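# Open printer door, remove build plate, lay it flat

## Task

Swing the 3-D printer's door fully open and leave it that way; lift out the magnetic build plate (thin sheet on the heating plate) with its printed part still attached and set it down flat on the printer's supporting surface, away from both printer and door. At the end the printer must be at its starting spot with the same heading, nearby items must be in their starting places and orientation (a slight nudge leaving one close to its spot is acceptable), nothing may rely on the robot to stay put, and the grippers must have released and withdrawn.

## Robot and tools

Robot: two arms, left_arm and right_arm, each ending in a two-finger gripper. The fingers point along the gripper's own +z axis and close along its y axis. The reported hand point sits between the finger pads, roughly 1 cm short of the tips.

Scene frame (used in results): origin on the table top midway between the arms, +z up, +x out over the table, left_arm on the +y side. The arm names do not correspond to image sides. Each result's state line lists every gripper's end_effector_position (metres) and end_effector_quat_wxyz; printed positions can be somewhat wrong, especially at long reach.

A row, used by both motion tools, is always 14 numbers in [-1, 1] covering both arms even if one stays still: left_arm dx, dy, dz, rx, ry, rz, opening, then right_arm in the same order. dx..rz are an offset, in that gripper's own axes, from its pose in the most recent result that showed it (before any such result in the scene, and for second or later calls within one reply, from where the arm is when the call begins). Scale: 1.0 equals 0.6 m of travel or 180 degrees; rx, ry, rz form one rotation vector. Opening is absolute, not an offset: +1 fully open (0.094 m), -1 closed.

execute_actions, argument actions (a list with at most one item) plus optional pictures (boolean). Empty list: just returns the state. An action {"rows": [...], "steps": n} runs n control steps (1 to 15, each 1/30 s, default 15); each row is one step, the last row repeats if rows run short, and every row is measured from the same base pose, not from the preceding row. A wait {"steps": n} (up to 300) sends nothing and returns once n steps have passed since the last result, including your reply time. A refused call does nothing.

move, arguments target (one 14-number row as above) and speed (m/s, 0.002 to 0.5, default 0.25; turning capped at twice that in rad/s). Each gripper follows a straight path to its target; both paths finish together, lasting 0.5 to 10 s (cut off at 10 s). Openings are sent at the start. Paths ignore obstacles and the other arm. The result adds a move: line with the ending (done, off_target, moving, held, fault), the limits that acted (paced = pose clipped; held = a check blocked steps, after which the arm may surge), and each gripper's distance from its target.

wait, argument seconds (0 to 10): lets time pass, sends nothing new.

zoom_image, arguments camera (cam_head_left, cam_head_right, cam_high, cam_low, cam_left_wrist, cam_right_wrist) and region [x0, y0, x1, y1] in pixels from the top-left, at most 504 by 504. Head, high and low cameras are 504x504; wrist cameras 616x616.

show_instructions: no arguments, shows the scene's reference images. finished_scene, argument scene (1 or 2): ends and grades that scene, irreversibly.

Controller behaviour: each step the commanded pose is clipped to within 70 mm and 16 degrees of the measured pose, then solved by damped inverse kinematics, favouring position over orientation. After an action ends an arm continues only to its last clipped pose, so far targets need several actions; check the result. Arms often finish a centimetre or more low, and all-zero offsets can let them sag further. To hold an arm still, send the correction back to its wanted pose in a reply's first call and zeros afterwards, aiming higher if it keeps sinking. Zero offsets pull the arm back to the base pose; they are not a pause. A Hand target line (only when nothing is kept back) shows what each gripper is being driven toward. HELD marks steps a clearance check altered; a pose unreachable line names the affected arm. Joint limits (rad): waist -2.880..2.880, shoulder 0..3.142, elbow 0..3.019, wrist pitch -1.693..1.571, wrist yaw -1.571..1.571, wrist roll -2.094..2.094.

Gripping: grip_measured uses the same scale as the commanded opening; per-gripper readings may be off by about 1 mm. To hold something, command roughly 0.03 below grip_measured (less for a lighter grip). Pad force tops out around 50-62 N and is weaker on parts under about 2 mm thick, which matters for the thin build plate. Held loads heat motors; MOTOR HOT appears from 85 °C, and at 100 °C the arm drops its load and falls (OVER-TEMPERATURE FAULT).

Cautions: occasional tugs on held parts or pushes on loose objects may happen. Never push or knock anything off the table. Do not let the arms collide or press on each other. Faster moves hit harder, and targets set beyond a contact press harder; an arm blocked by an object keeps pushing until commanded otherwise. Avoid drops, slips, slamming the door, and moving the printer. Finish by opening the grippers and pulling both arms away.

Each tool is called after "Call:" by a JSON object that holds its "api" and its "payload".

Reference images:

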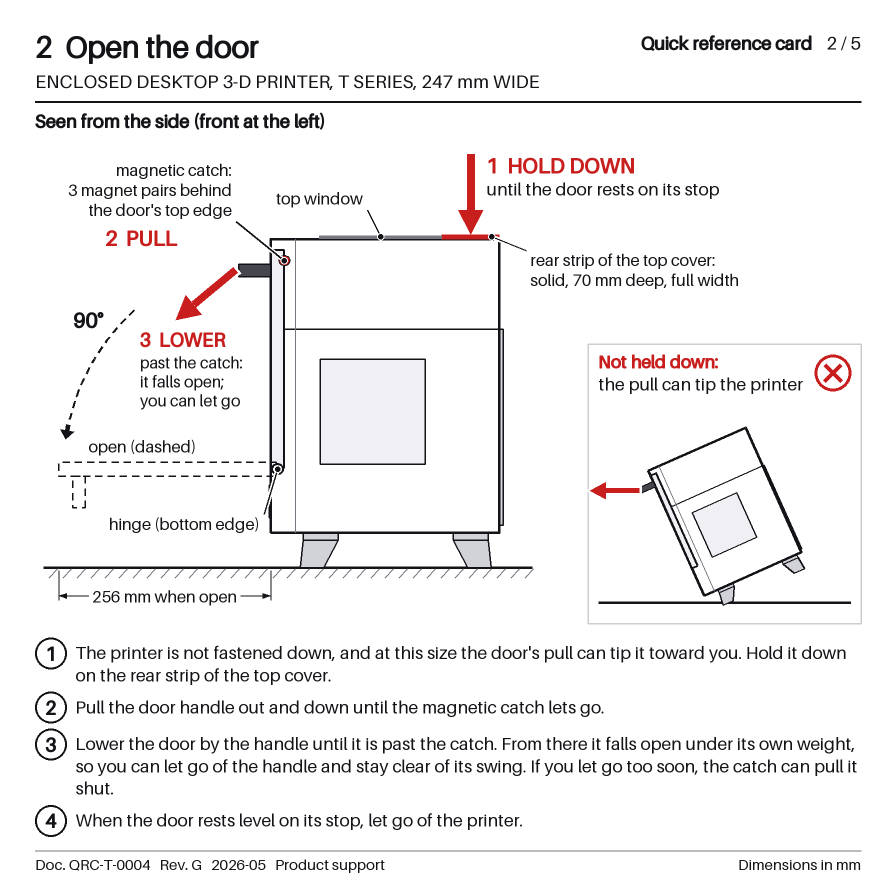

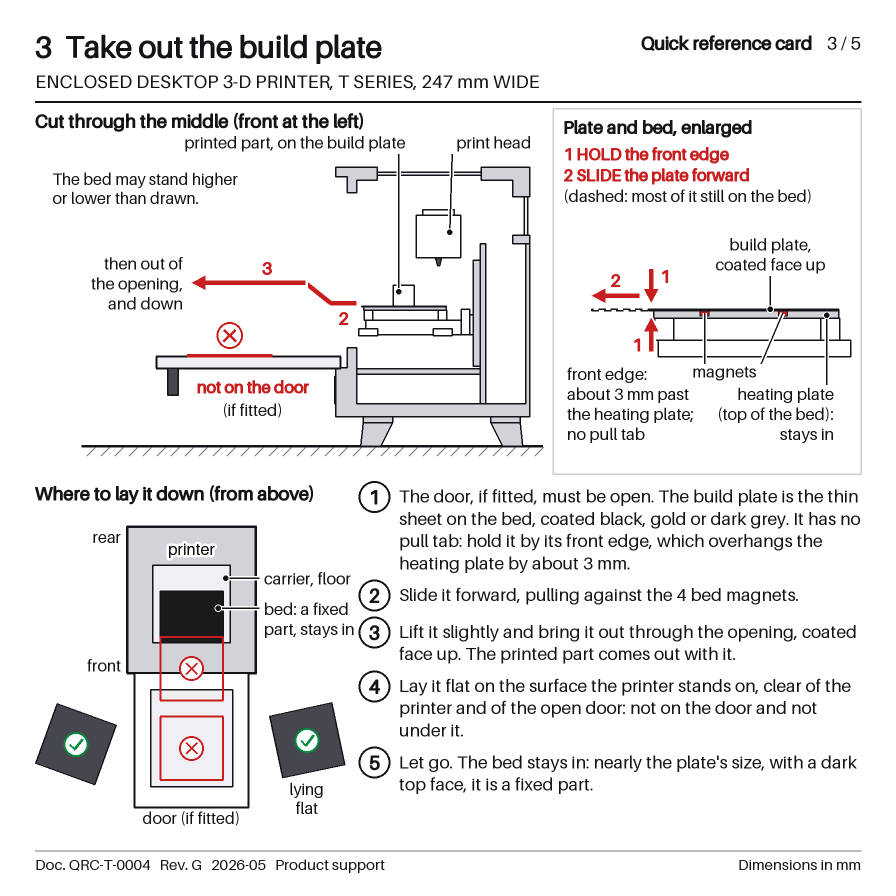

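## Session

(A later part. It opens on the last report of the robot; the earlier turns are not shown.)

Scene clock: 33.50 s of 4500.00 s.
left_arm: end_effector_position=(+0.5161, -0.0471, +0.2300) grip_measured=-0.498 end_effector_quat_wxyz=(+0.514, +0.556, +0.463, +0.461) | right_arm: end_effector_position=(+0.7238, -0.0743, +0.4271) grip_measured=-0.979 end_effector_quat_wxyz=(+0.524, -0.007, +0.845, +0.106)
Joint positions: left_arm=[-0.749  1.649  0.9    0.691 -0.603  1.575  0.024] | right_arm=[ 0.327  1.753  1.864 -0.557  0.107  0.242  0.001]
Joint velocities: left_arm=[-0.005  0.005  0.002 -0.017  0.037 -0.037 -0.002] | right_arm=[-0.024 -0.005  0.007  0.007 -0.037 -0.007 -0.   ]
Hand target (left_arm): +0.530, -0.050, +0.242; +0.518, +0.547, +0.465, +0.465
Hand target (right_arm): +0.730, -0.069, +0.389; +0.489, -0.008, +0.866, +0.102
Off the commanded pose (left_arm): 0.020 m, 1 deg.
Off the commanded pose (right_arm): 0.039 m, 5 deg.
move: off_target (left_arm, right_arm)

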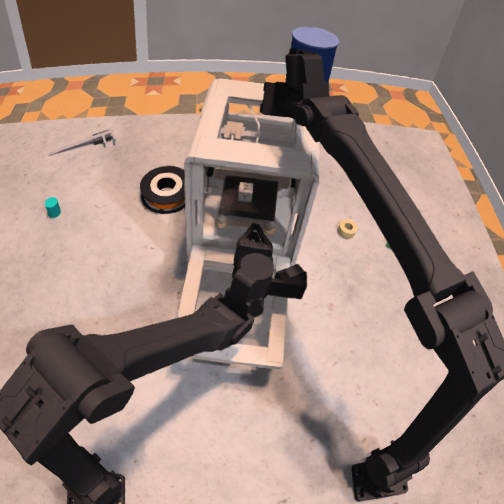

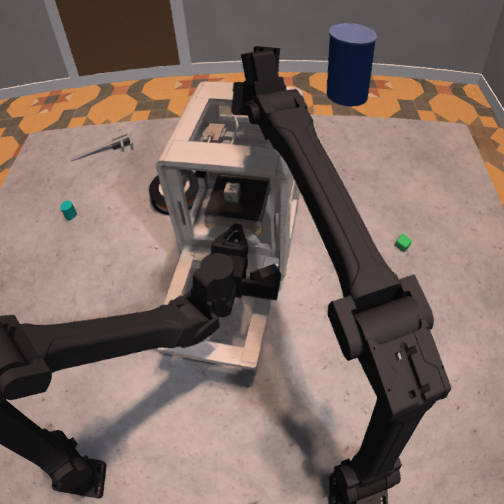

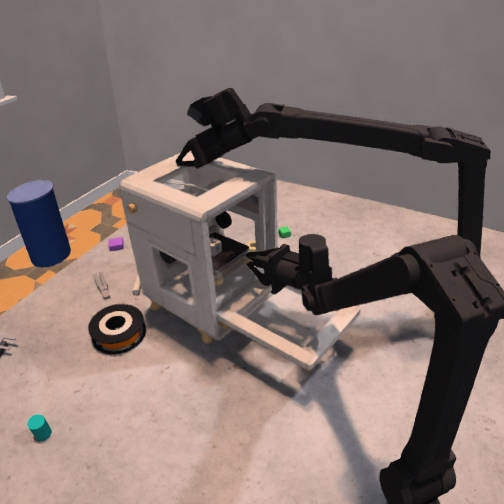

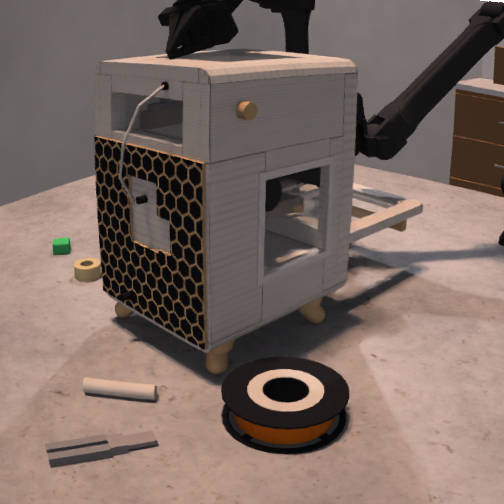

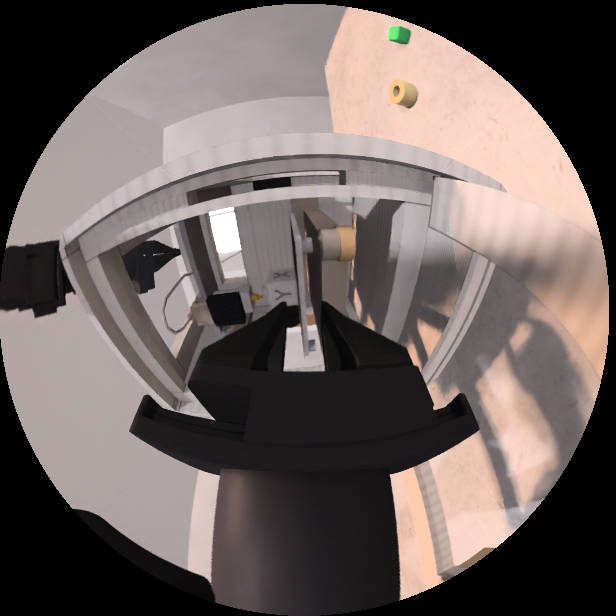

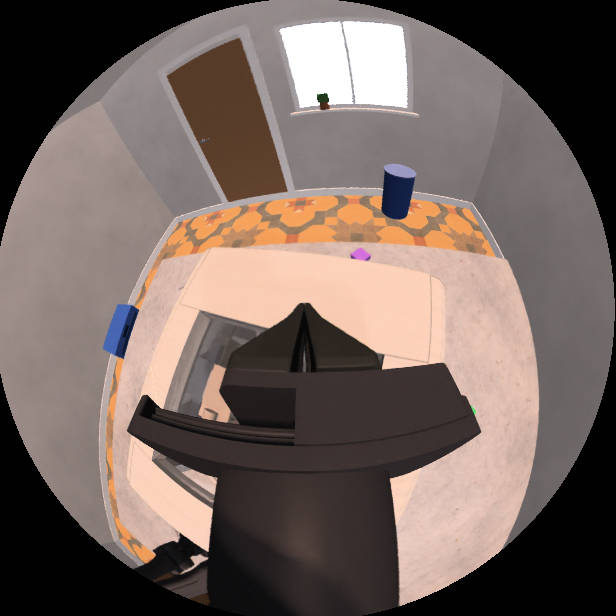

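Call:
{"api": "move", "payload": {"target": [0.03,0.03,0.05,0,0,0,-0.75, 0.05,0,0.04,0,0,0,-1], "speed": 0.03}}

Call:
{"api": "zoom_image", "payload": {"camera": "cam_left_wrist", "region": [230,200,390,360]}}

Scene clock: 35.57 s of 4500.00 s.
left_arm: end_effector_position=(+0.5355, -0.0318, +0.2277) grip_measured=-0.748 end_effector_quat_wxyz=(+0.505, +0.568, +0.463, +0.455) | right_arm: end_effector_position=(+0.7274, -0.0738, +0.4286) grip_measured=-0.979 end_effector_quat_wxyz=(+0.546, -0.004, +0.830, +0.112)
Joint positions: left_arm=[-0.695  1.649  0.916  0.646 -0.54   1.575  0.012] | right_arm=[ 0.327  1.744  1.823 -0.468  0.111  0.242  0.001]
Joint velocities: left_arm=[ 0.005 -0.015 -0.007 -0.007  0.051  0.022 -0.   ] | right_arm=[-0.015 -0.005  0.012 -0.002  0.007 -0.007  0.001]
Hand target (left_arm): +0.548, -0.034, +0.247; +0.513, +0.556, +0.462, +0.462
Hand target (right_arm): +0.730, -0.067, +0.391; +0.524, -0.007, +0.845, +0.106
Off the commanded pose (left_arm): 0.024 m, 2 deg.
Off the commanded pose (right_arm): 0.039 m, 3 deg.
move: off_target (left_arm, right_arm)

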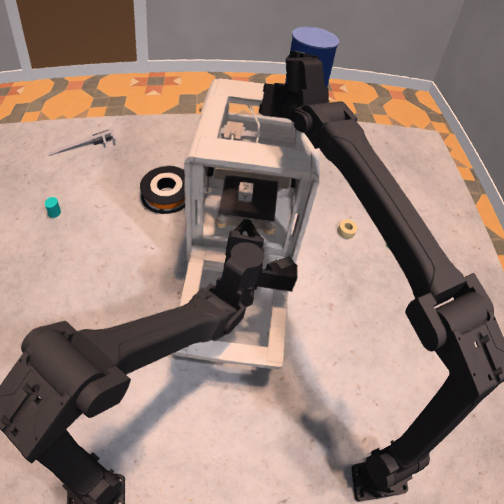

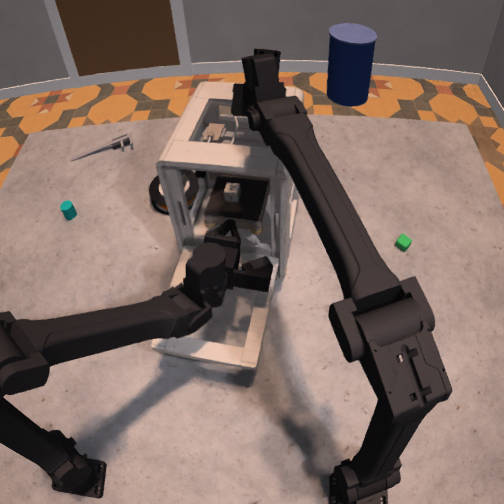

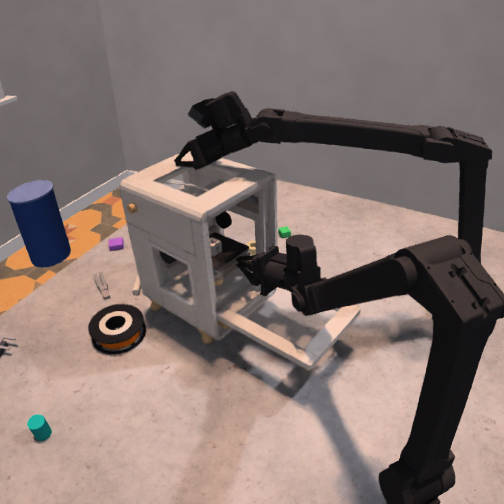

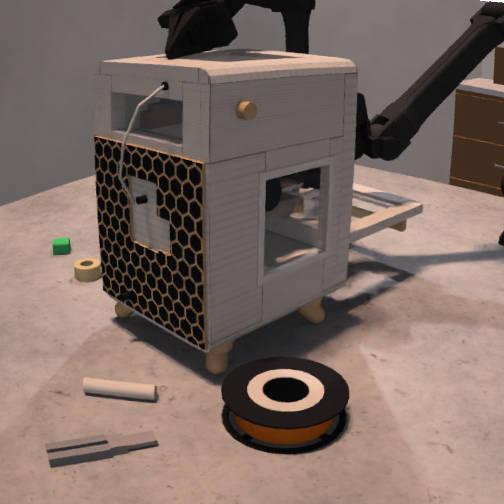

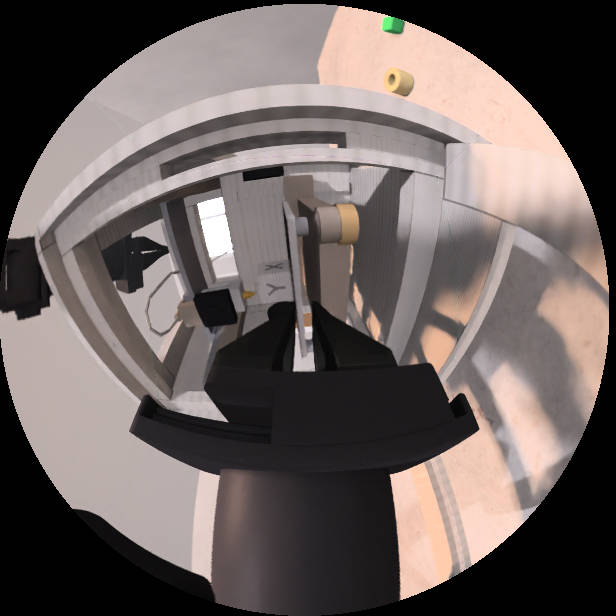

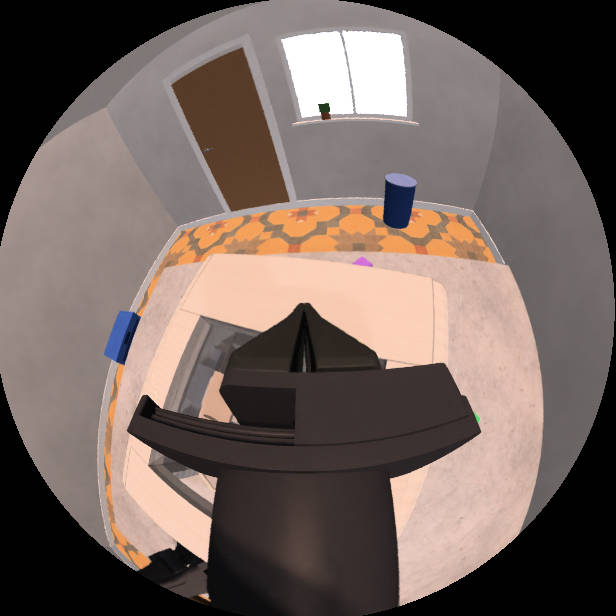

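Region (230, 200, 390, 360) of cam_left_wrist's 616x616 image, scaled by 3.150, with more detail than that image has.

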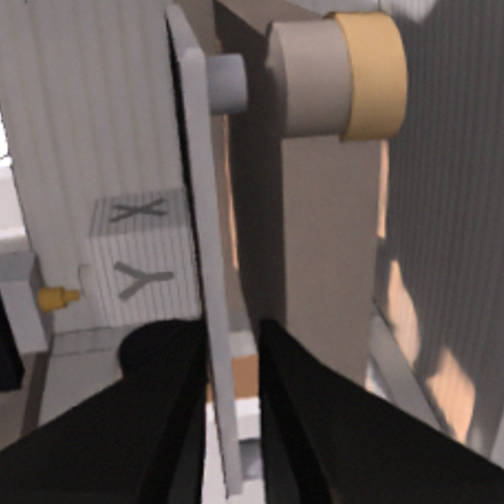

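Call:
{"api": "move", "payload": {"target": [0,0.048,0.02,0,0,-0.02,-0.75, 0.05,0,0.04,0,0,0,-1], "speed": 0.03}}

Call:
{"api": "zoom_image", "payload": {"camera": "cam_left_wrist", "region": [230,200,390,360]}}

Scene clock: 37.90 s of 4500.00 s.
left_arm: end_effector_position=(+0.5361, -0.0343, +0.2245) grip_measured=-0.748 end_effector_quat_wxyz=(+0.500, +0.576, +0.477, +0.437) | right_arm: end_effector_position=(+0.7319, -0.0731, +0.4291) grip_measured=-0.979 end_effector_quat_wxyz=(+0.567, -0.001, +0.815, +0.117)
Joint positions: left_arm=[-0.695  1.639  0.931  0.571 -0.53   1.527  0.012] | right_arm=[ 0.327  1.743  1.791 -0.387  0.115  0.242  0.001]
Joint velocities: left_arm=[-0.015  0.005 -0.007 -0.002 -0.037  0.007 -0.   ] | right_arm=[-0.015 -0.015 -0.007 -0.002 -0.007 -0.007 -0.001]
Hand target (left_arm): +0.548, -0.035, +0.256; +0.520, +0.553, +0.481, +0.440
Hand target (right_arm): +0.736, -0.066, +0.392; +0.546, -0.004, +0.830, +0.112
Off the commanded pose (left_arm): 0.034 m, 3 deg.
Off the commanded pose (right_arm): 0.038 m, 3 deg.
move: off_target (left_arm, right_arm)

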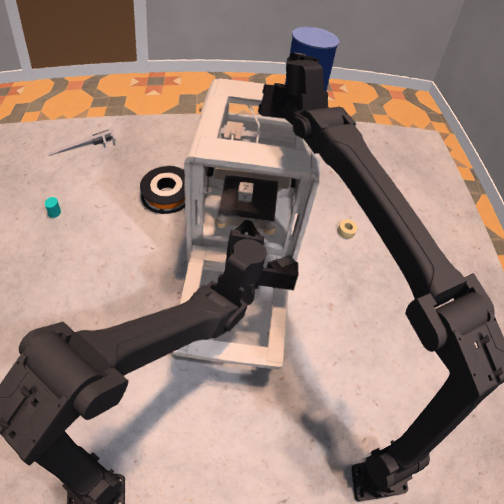

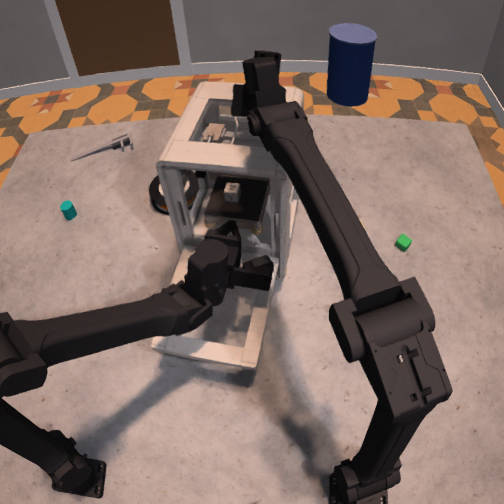

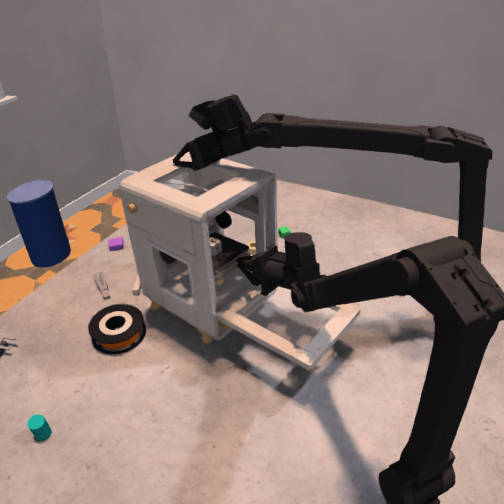

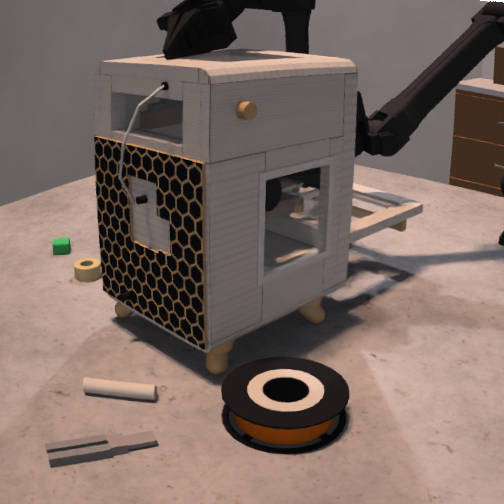

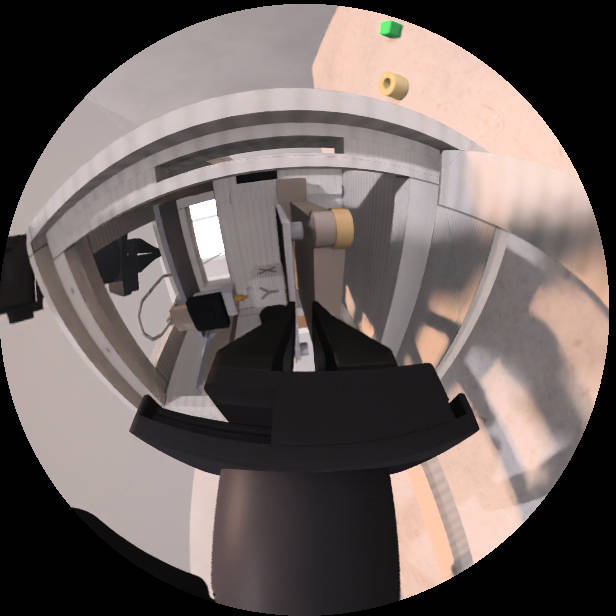

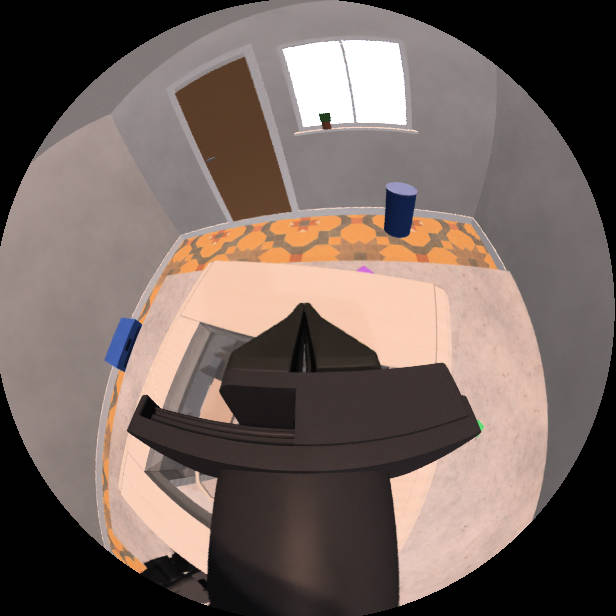

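Region (230, 200, 390, 360) of cam_left_wrist's 616x616 image, scaled by 3.150, with more detail than that image has.

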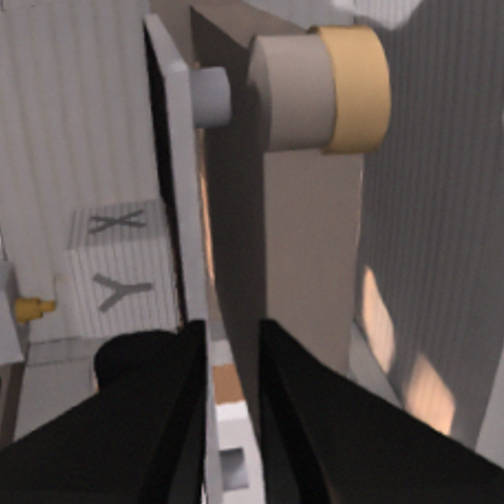

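Call:
{"api": "move", "payload": {"target": [0,0.06,0,-0.035,0,0.02,-0.75, 0.05,0,0.03,0,0,0,-1], "speed": 0.03}}

Call:
{"api": "zoom_image", "payload": {"camera": "cam_left_wrist", "region": [230,200,390,360]}}

Scene clock: 42.63 s of 4500.00 s.
left_arm: end_effector_position=(+0.5374, -0.0359, +0.2428) grip_measured=-0.748 end_effector_quat_wxyz=(+0.505, +0.574, +0.440, +0.471) | right_arm: end_effector_position=(+0.7336, -0.0735, +0.4329) grip_measured=-0.979 end_effector_quat_wxyz=(+0.587, +0.003, +0.800, +0.121)
Joint positions: left_arm=[-0.695  1.639  0.931  0.654 -0.527  1.639  0.012] | right_arm=[ 0.327  1.735  1.76  -0.311  0.122  0.242  0.001]
Joint velocities: left_arm=[-0.015 -0.015  0.002  0.002  0.051  0.022 -0.   ] | right_arm=[-0.005 -0.005 -0.002  0.012 -0.037  0.007 -0.   ]
Hand target (left_arm): +0.540, -0.036, +0.260; +0.517, +0.562, +0.435, +0.478
Hand target (right_arm): +0.736, -0.066, +0.396; +0.567, -0.001, +0.816, +0.117
Off the commanded pose (left_arm): 0.018 m, 2 deg.
Off the commanded pose (right_arm): 0.039 m, 3 deg.
move: off_target (left_arm, right_arm)

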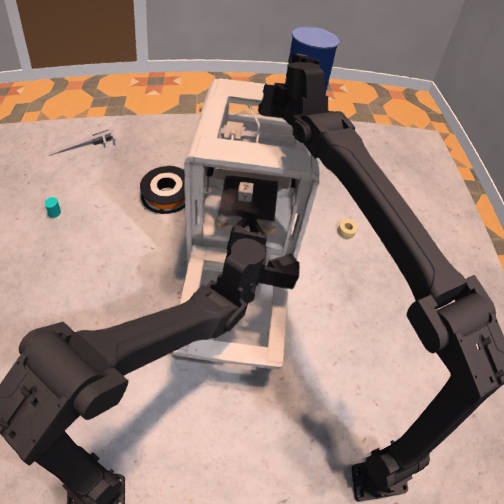

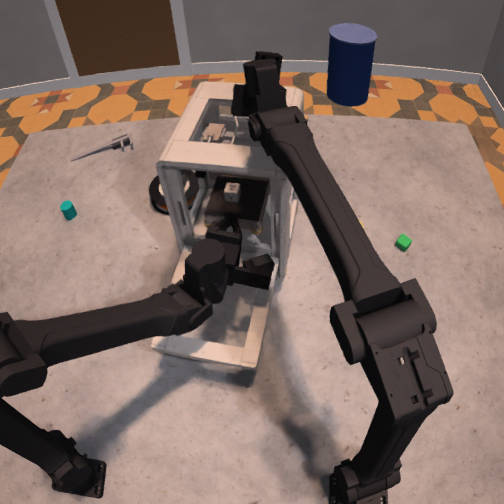

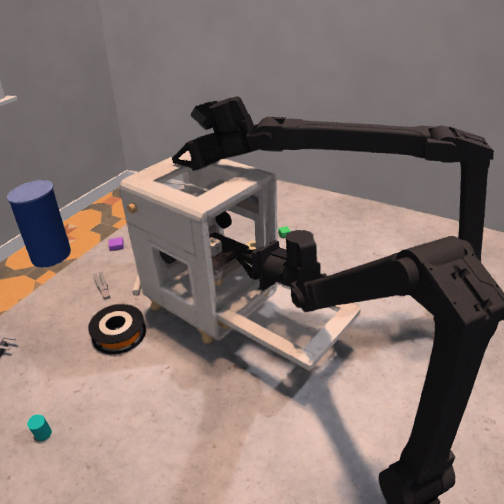

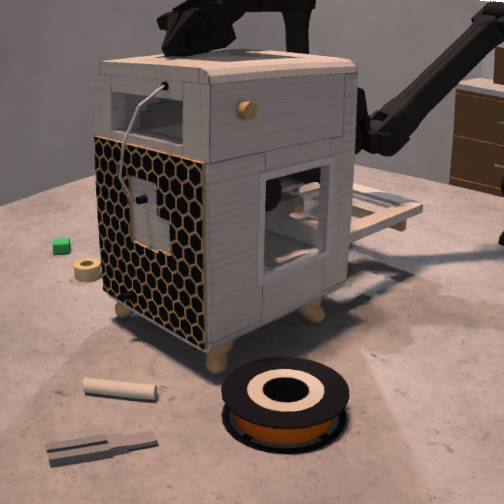

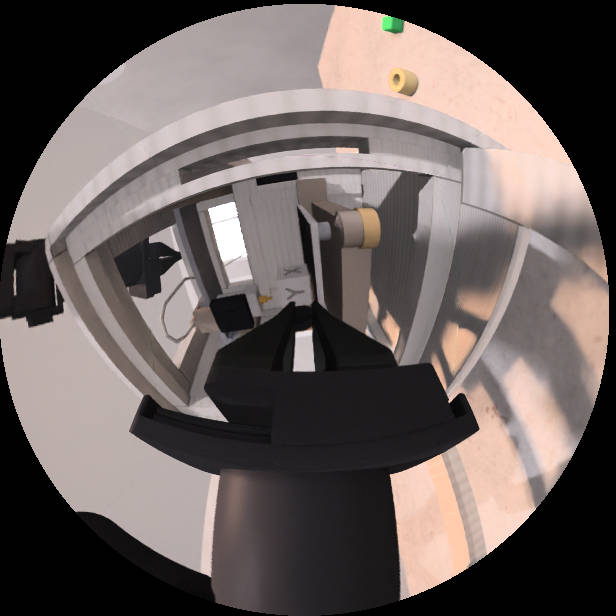

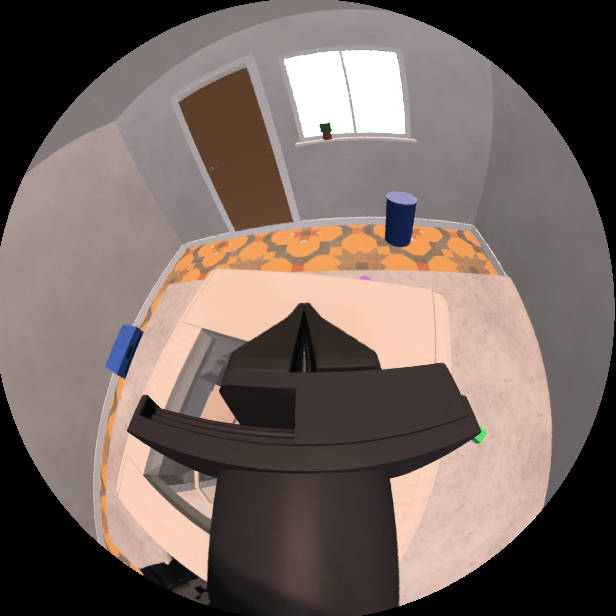

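Region (230, 200, 390, 360) of cam_left_wrist's 616x616 image, scaled by 3.150, with more detail than that image has.

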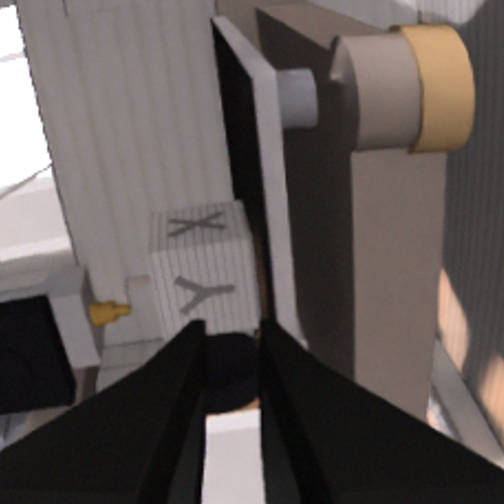

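Call:
{"api": "move", "payload": {"target": [0,0.018,0.01,-0.01,0.025,-0.03,-0.75, 0.05,0,0.03,0,0,0,-1], "speed": 0.03}}

Call:
{"api": "zoom_image", "payload": {"camera": "cam_left_wrist", "region": [230,200,390,360]}}

Scene clock: 45.53 s of 4500.00 s.
left_arm: end_effector_position=(+0.5385, -0.0236, +0.2382) grip_measured=-0.748 end_effector_quat_wxyz=(+0.496, +0.542, +0.481, +0.478) | right_arm: end_effector_position=(+0.7362, -0.0739, +0.4383) grip_measured=-0.979 end_effector_quat_wxyz=(+0.608, +0.007, +0.784, +0.125)
Joint positions: left_arm=[-0.7    1.649  0.931  0.658 -0.621  1.577  0.012] | right_arm=[ 0.327  1.733  1.737 -0.238  0.13   0.242  0.001]
Joint velocities: left_arm=[-0.005  0.005  0.002 -0.002 -0.037  0.081 -0.001] | right_arm=[-0.024 -0.005 -0.002  0.007 -0.037  0.037  0.   ]
Hand target (left_arm): +0.543, -0.037, +0.253; +0.518, +0.526, +0.479, +0.475
Hand target (right_arm): +0.740, -0.066, +0.400; +0.588, +0.003, +0.800, +0.121
Off the commanded pose (left_arm): 0.022 m, 3 deg.
Off the commanded pose (right_arm): 0.040 m, 3 deg.
move: off_target (left_arm, right_arm)

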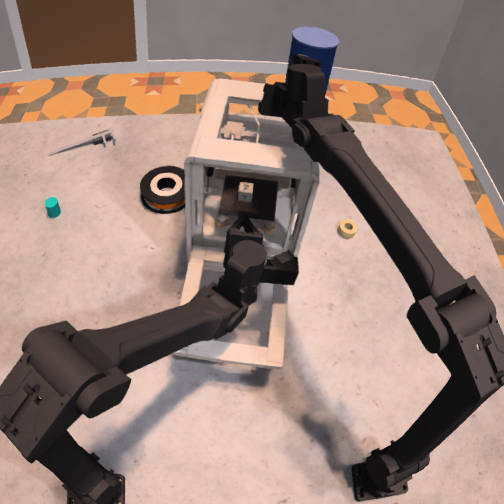

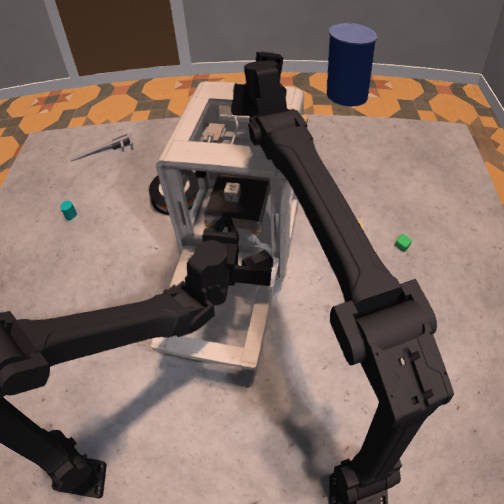

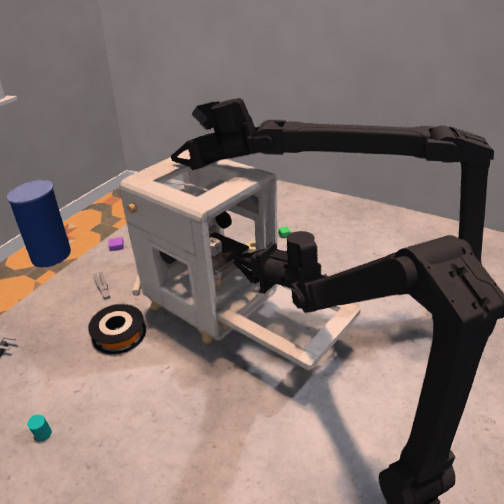

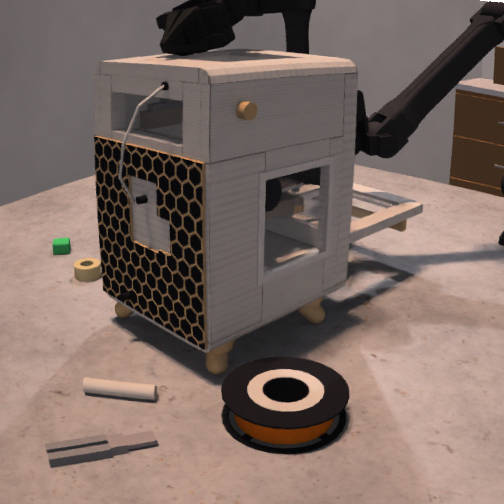

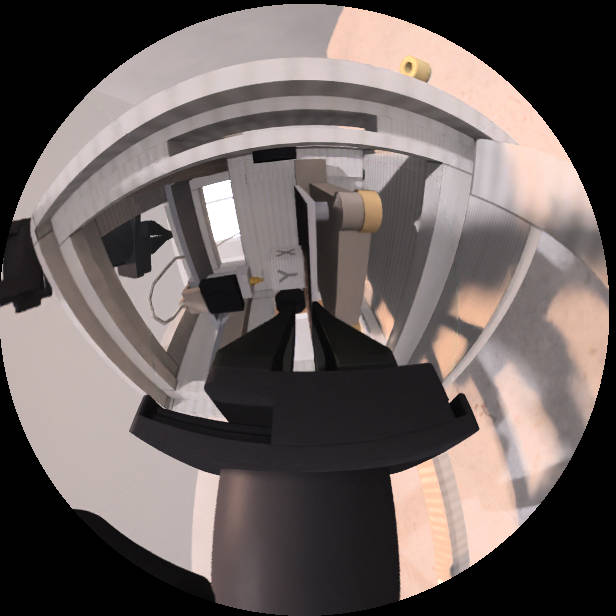

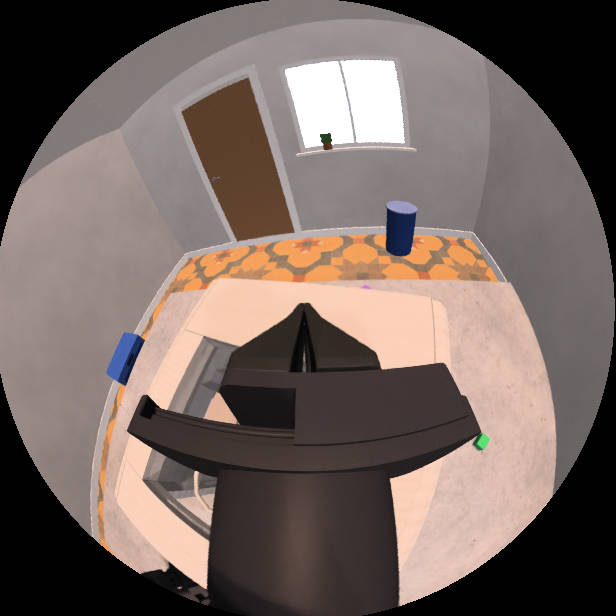

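Region (230, 200, 390, 360) of cam_left_wrist's 616x616 image, scaled by 3.150, with more detail than that image has.

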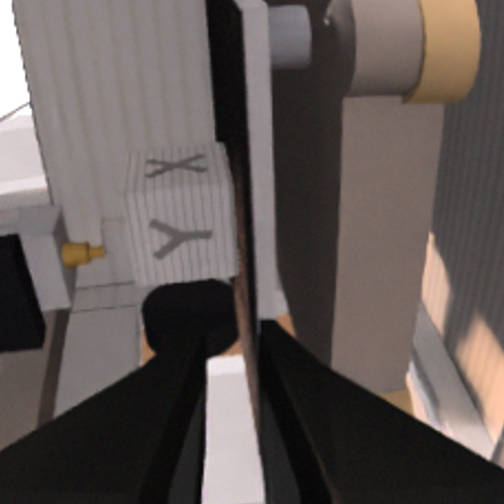

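Call:
{"api": "move", "payload": {"target": [-0.03,0.02,0.045,-0.01,0,0,-0.75, 0.05,0,0.03,0,0.02,0,-1], "speed": 0.02}}

Call:
{"api": "zoom_image", "payload": {"camera": "cam_left_wrist", "region": [230,200,390,360]}}

Scene clock: 48.03 s of 4500.00 s.
left_arm: end_effector_position=(+0.5523, -0.0353, +0.2301) grip_measured=-0.748 end_effector_quat_wxyz=(+0.492, +0.546, +0.478, +0.481) | right_arm: end_effector_position=(+0.7351, -0.0731, +0.4382) grip_measured=-0.979 end_effector_quat_wxyz=(+0.606, +0.004, +0.785, +0.127)
Joint positions: left_arm=[-0.7    1.702  0.978  0.658 -0.621  1.587  0.012] | right_arm=[ 0.327  1.731  1.737 -0.244  0.123  0.242  0.001]
Joint velocities: left_arm=[-0.005 -0.005 -0.002 -0.007  0.022  0.007  0.001] | right_arm=[ 0.005  0.015 -0.002  0.002 -0.007 -0.051  0.   ]
Hand target (left_arm): +0.563, -0.044, +0.247; +0.505, +0.534, +0.473, +0.486
Hand target (right_arm): +0.744, -0.066, +0.405; +0.583, +0.003, +0.803, +0.125
Off the commanded pose (left_arm): 0.023 m, 2 deg.
Off the commanded pose (right_arm): 0.035 m, 3 deg.
move: off_target (left_arm, right_arm)

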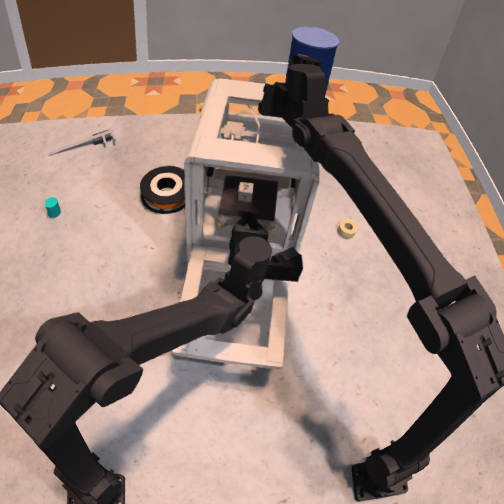

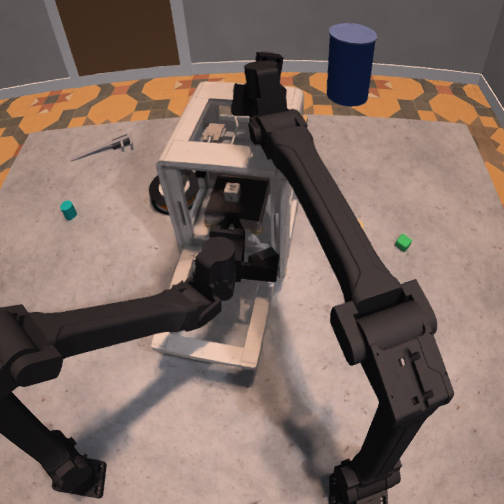

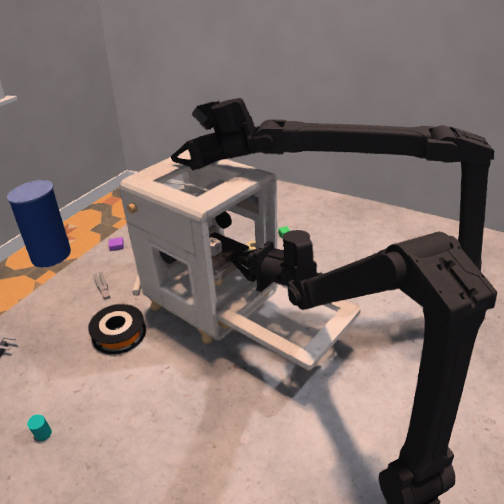

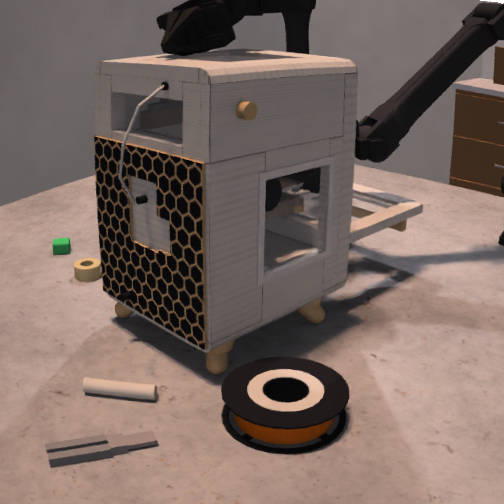

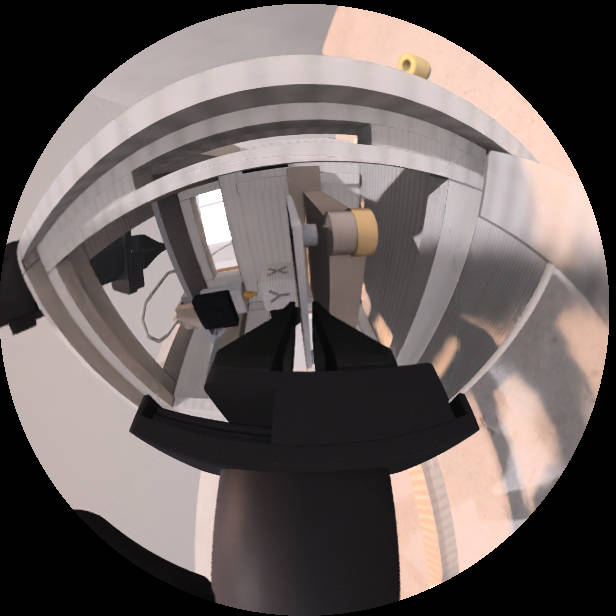

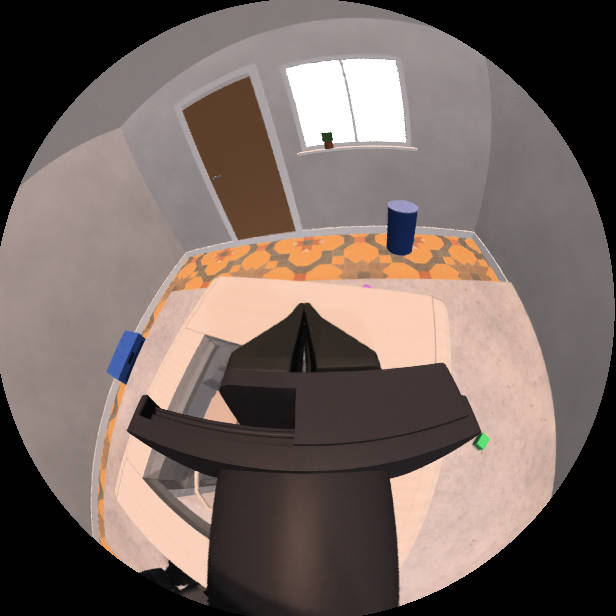

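Region (230, 200, 390, 360) of cam_left_wrist's 616x616 image, scaled by 3.150, with more detail than that image has.

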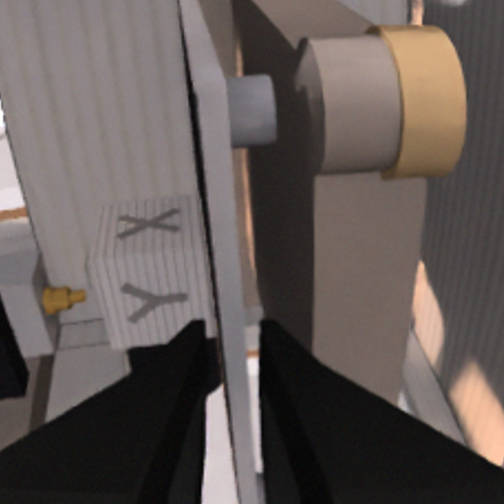

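Call:
{"api": "move", "payload": {"target": [0,0.035,0.02,-0.02,0,0,-0.78, 0.05,0,0.03,0,0.015,0,-1], "speed": 0.02}}

Call:
{"api": "zoom_image", "payload": {"camera": "cam_left_wrist", "region": [230,200,390,360]}}

Scene clock: 50.57 s of 4500.00 s.
left_arm: end_effector_position=(+0.5533, -0.0375, +0.2320) grip_measured=-0.778 end_effector_quat_wxyz=(+0.495, +0.548, +0.466, +0.487) | right_arm: end_effector_position=(+0.7349, -0.0729, +0.4385) grip_measured=-0.979 end_effector_quat_wxyz=(+0.606, +0.004, +0.785, +0.127)
Joint positions: left_arm=[-0.7    1.709  0.978  0.688 -0.61   1.619  0.01 ] | right_arm=[ 0.327  1.73   1.737 -0.244  0.122  0.241  0.001]
Joint velocities: left_arm=[-0.024  0.005  0.012 -0.002  0.095  0.066  0.   ] | right_arm=[-0.015 -0.015 -0.012 -0.007 -0.022  0.051  0.001]
Hand target (left_arm): +0.564, -0.037, +0.250; +0.509, +0.530, +0.463, +0.496
Hand target (right_arm): +0.743, -0.065, +0.405; +0.587, +0.001, +0.800, +0.127
Off the commanded pose (left_arm): 0.022 m, 3 deg.
Off the commanded pose (right_arm): 0.035 m, 3 deg.
move: off_target (left_arm, right_arm)

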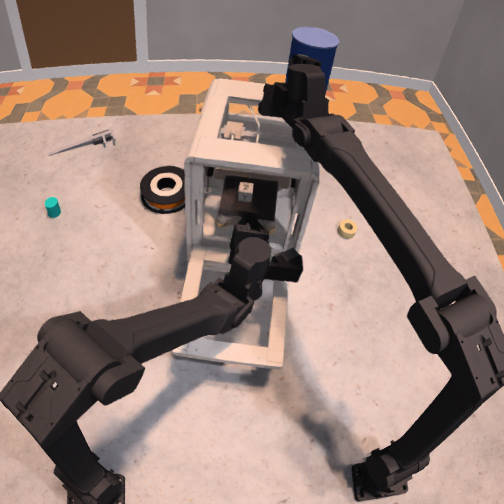

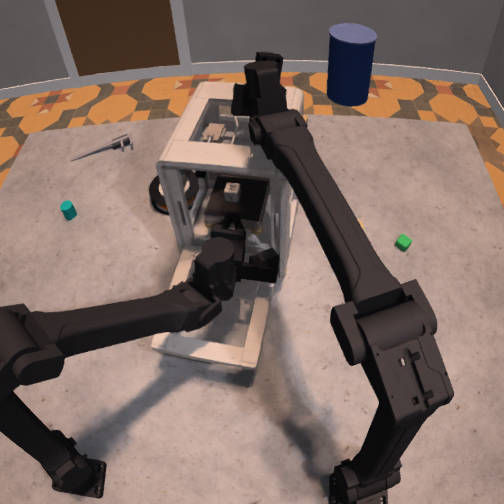

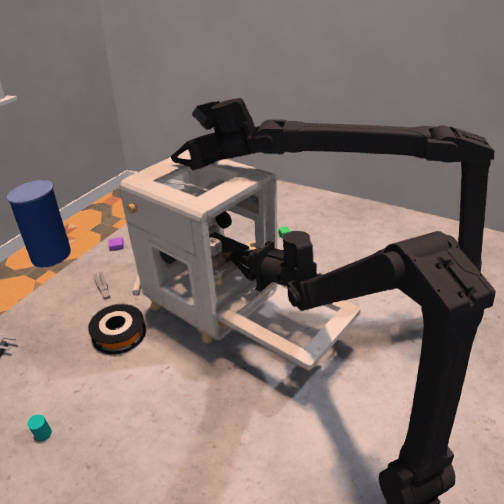

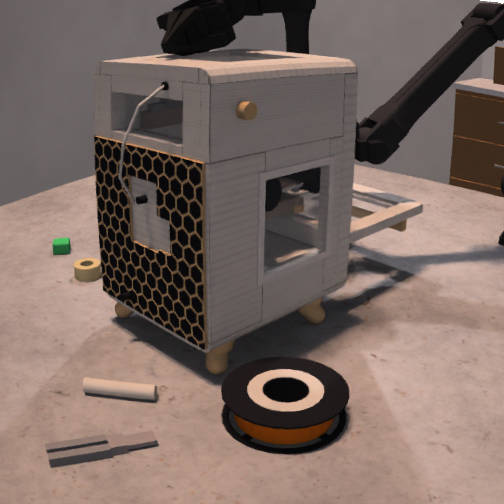

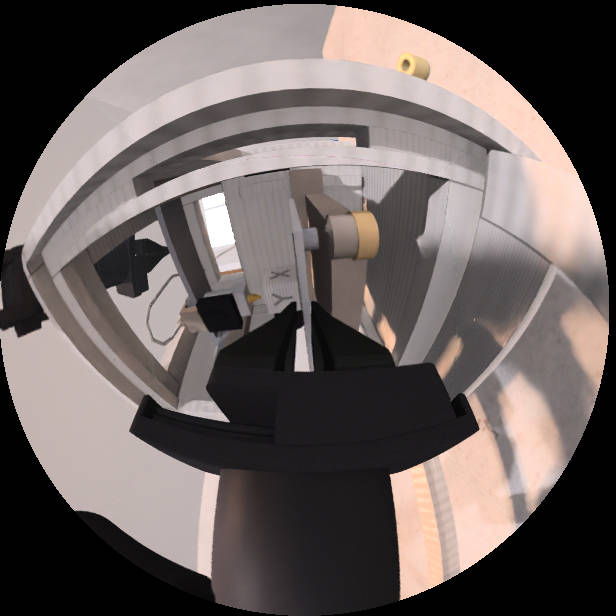

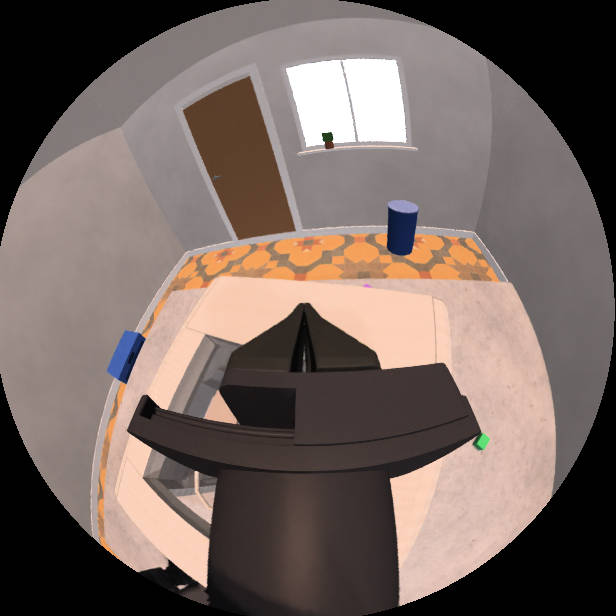

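Region (230, 200, 390, 360) of cam_left_wrist's 616x616 image, scaled by 3.150, with more detail than that image has.

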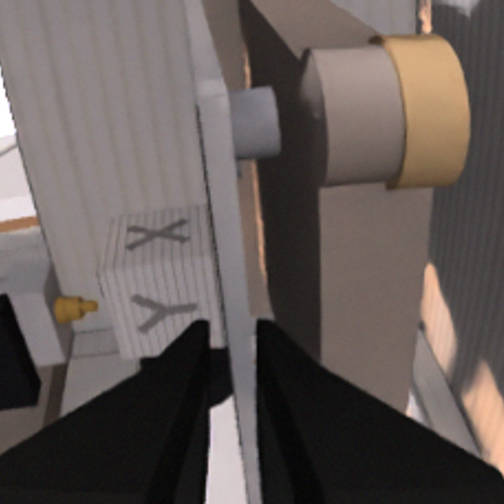

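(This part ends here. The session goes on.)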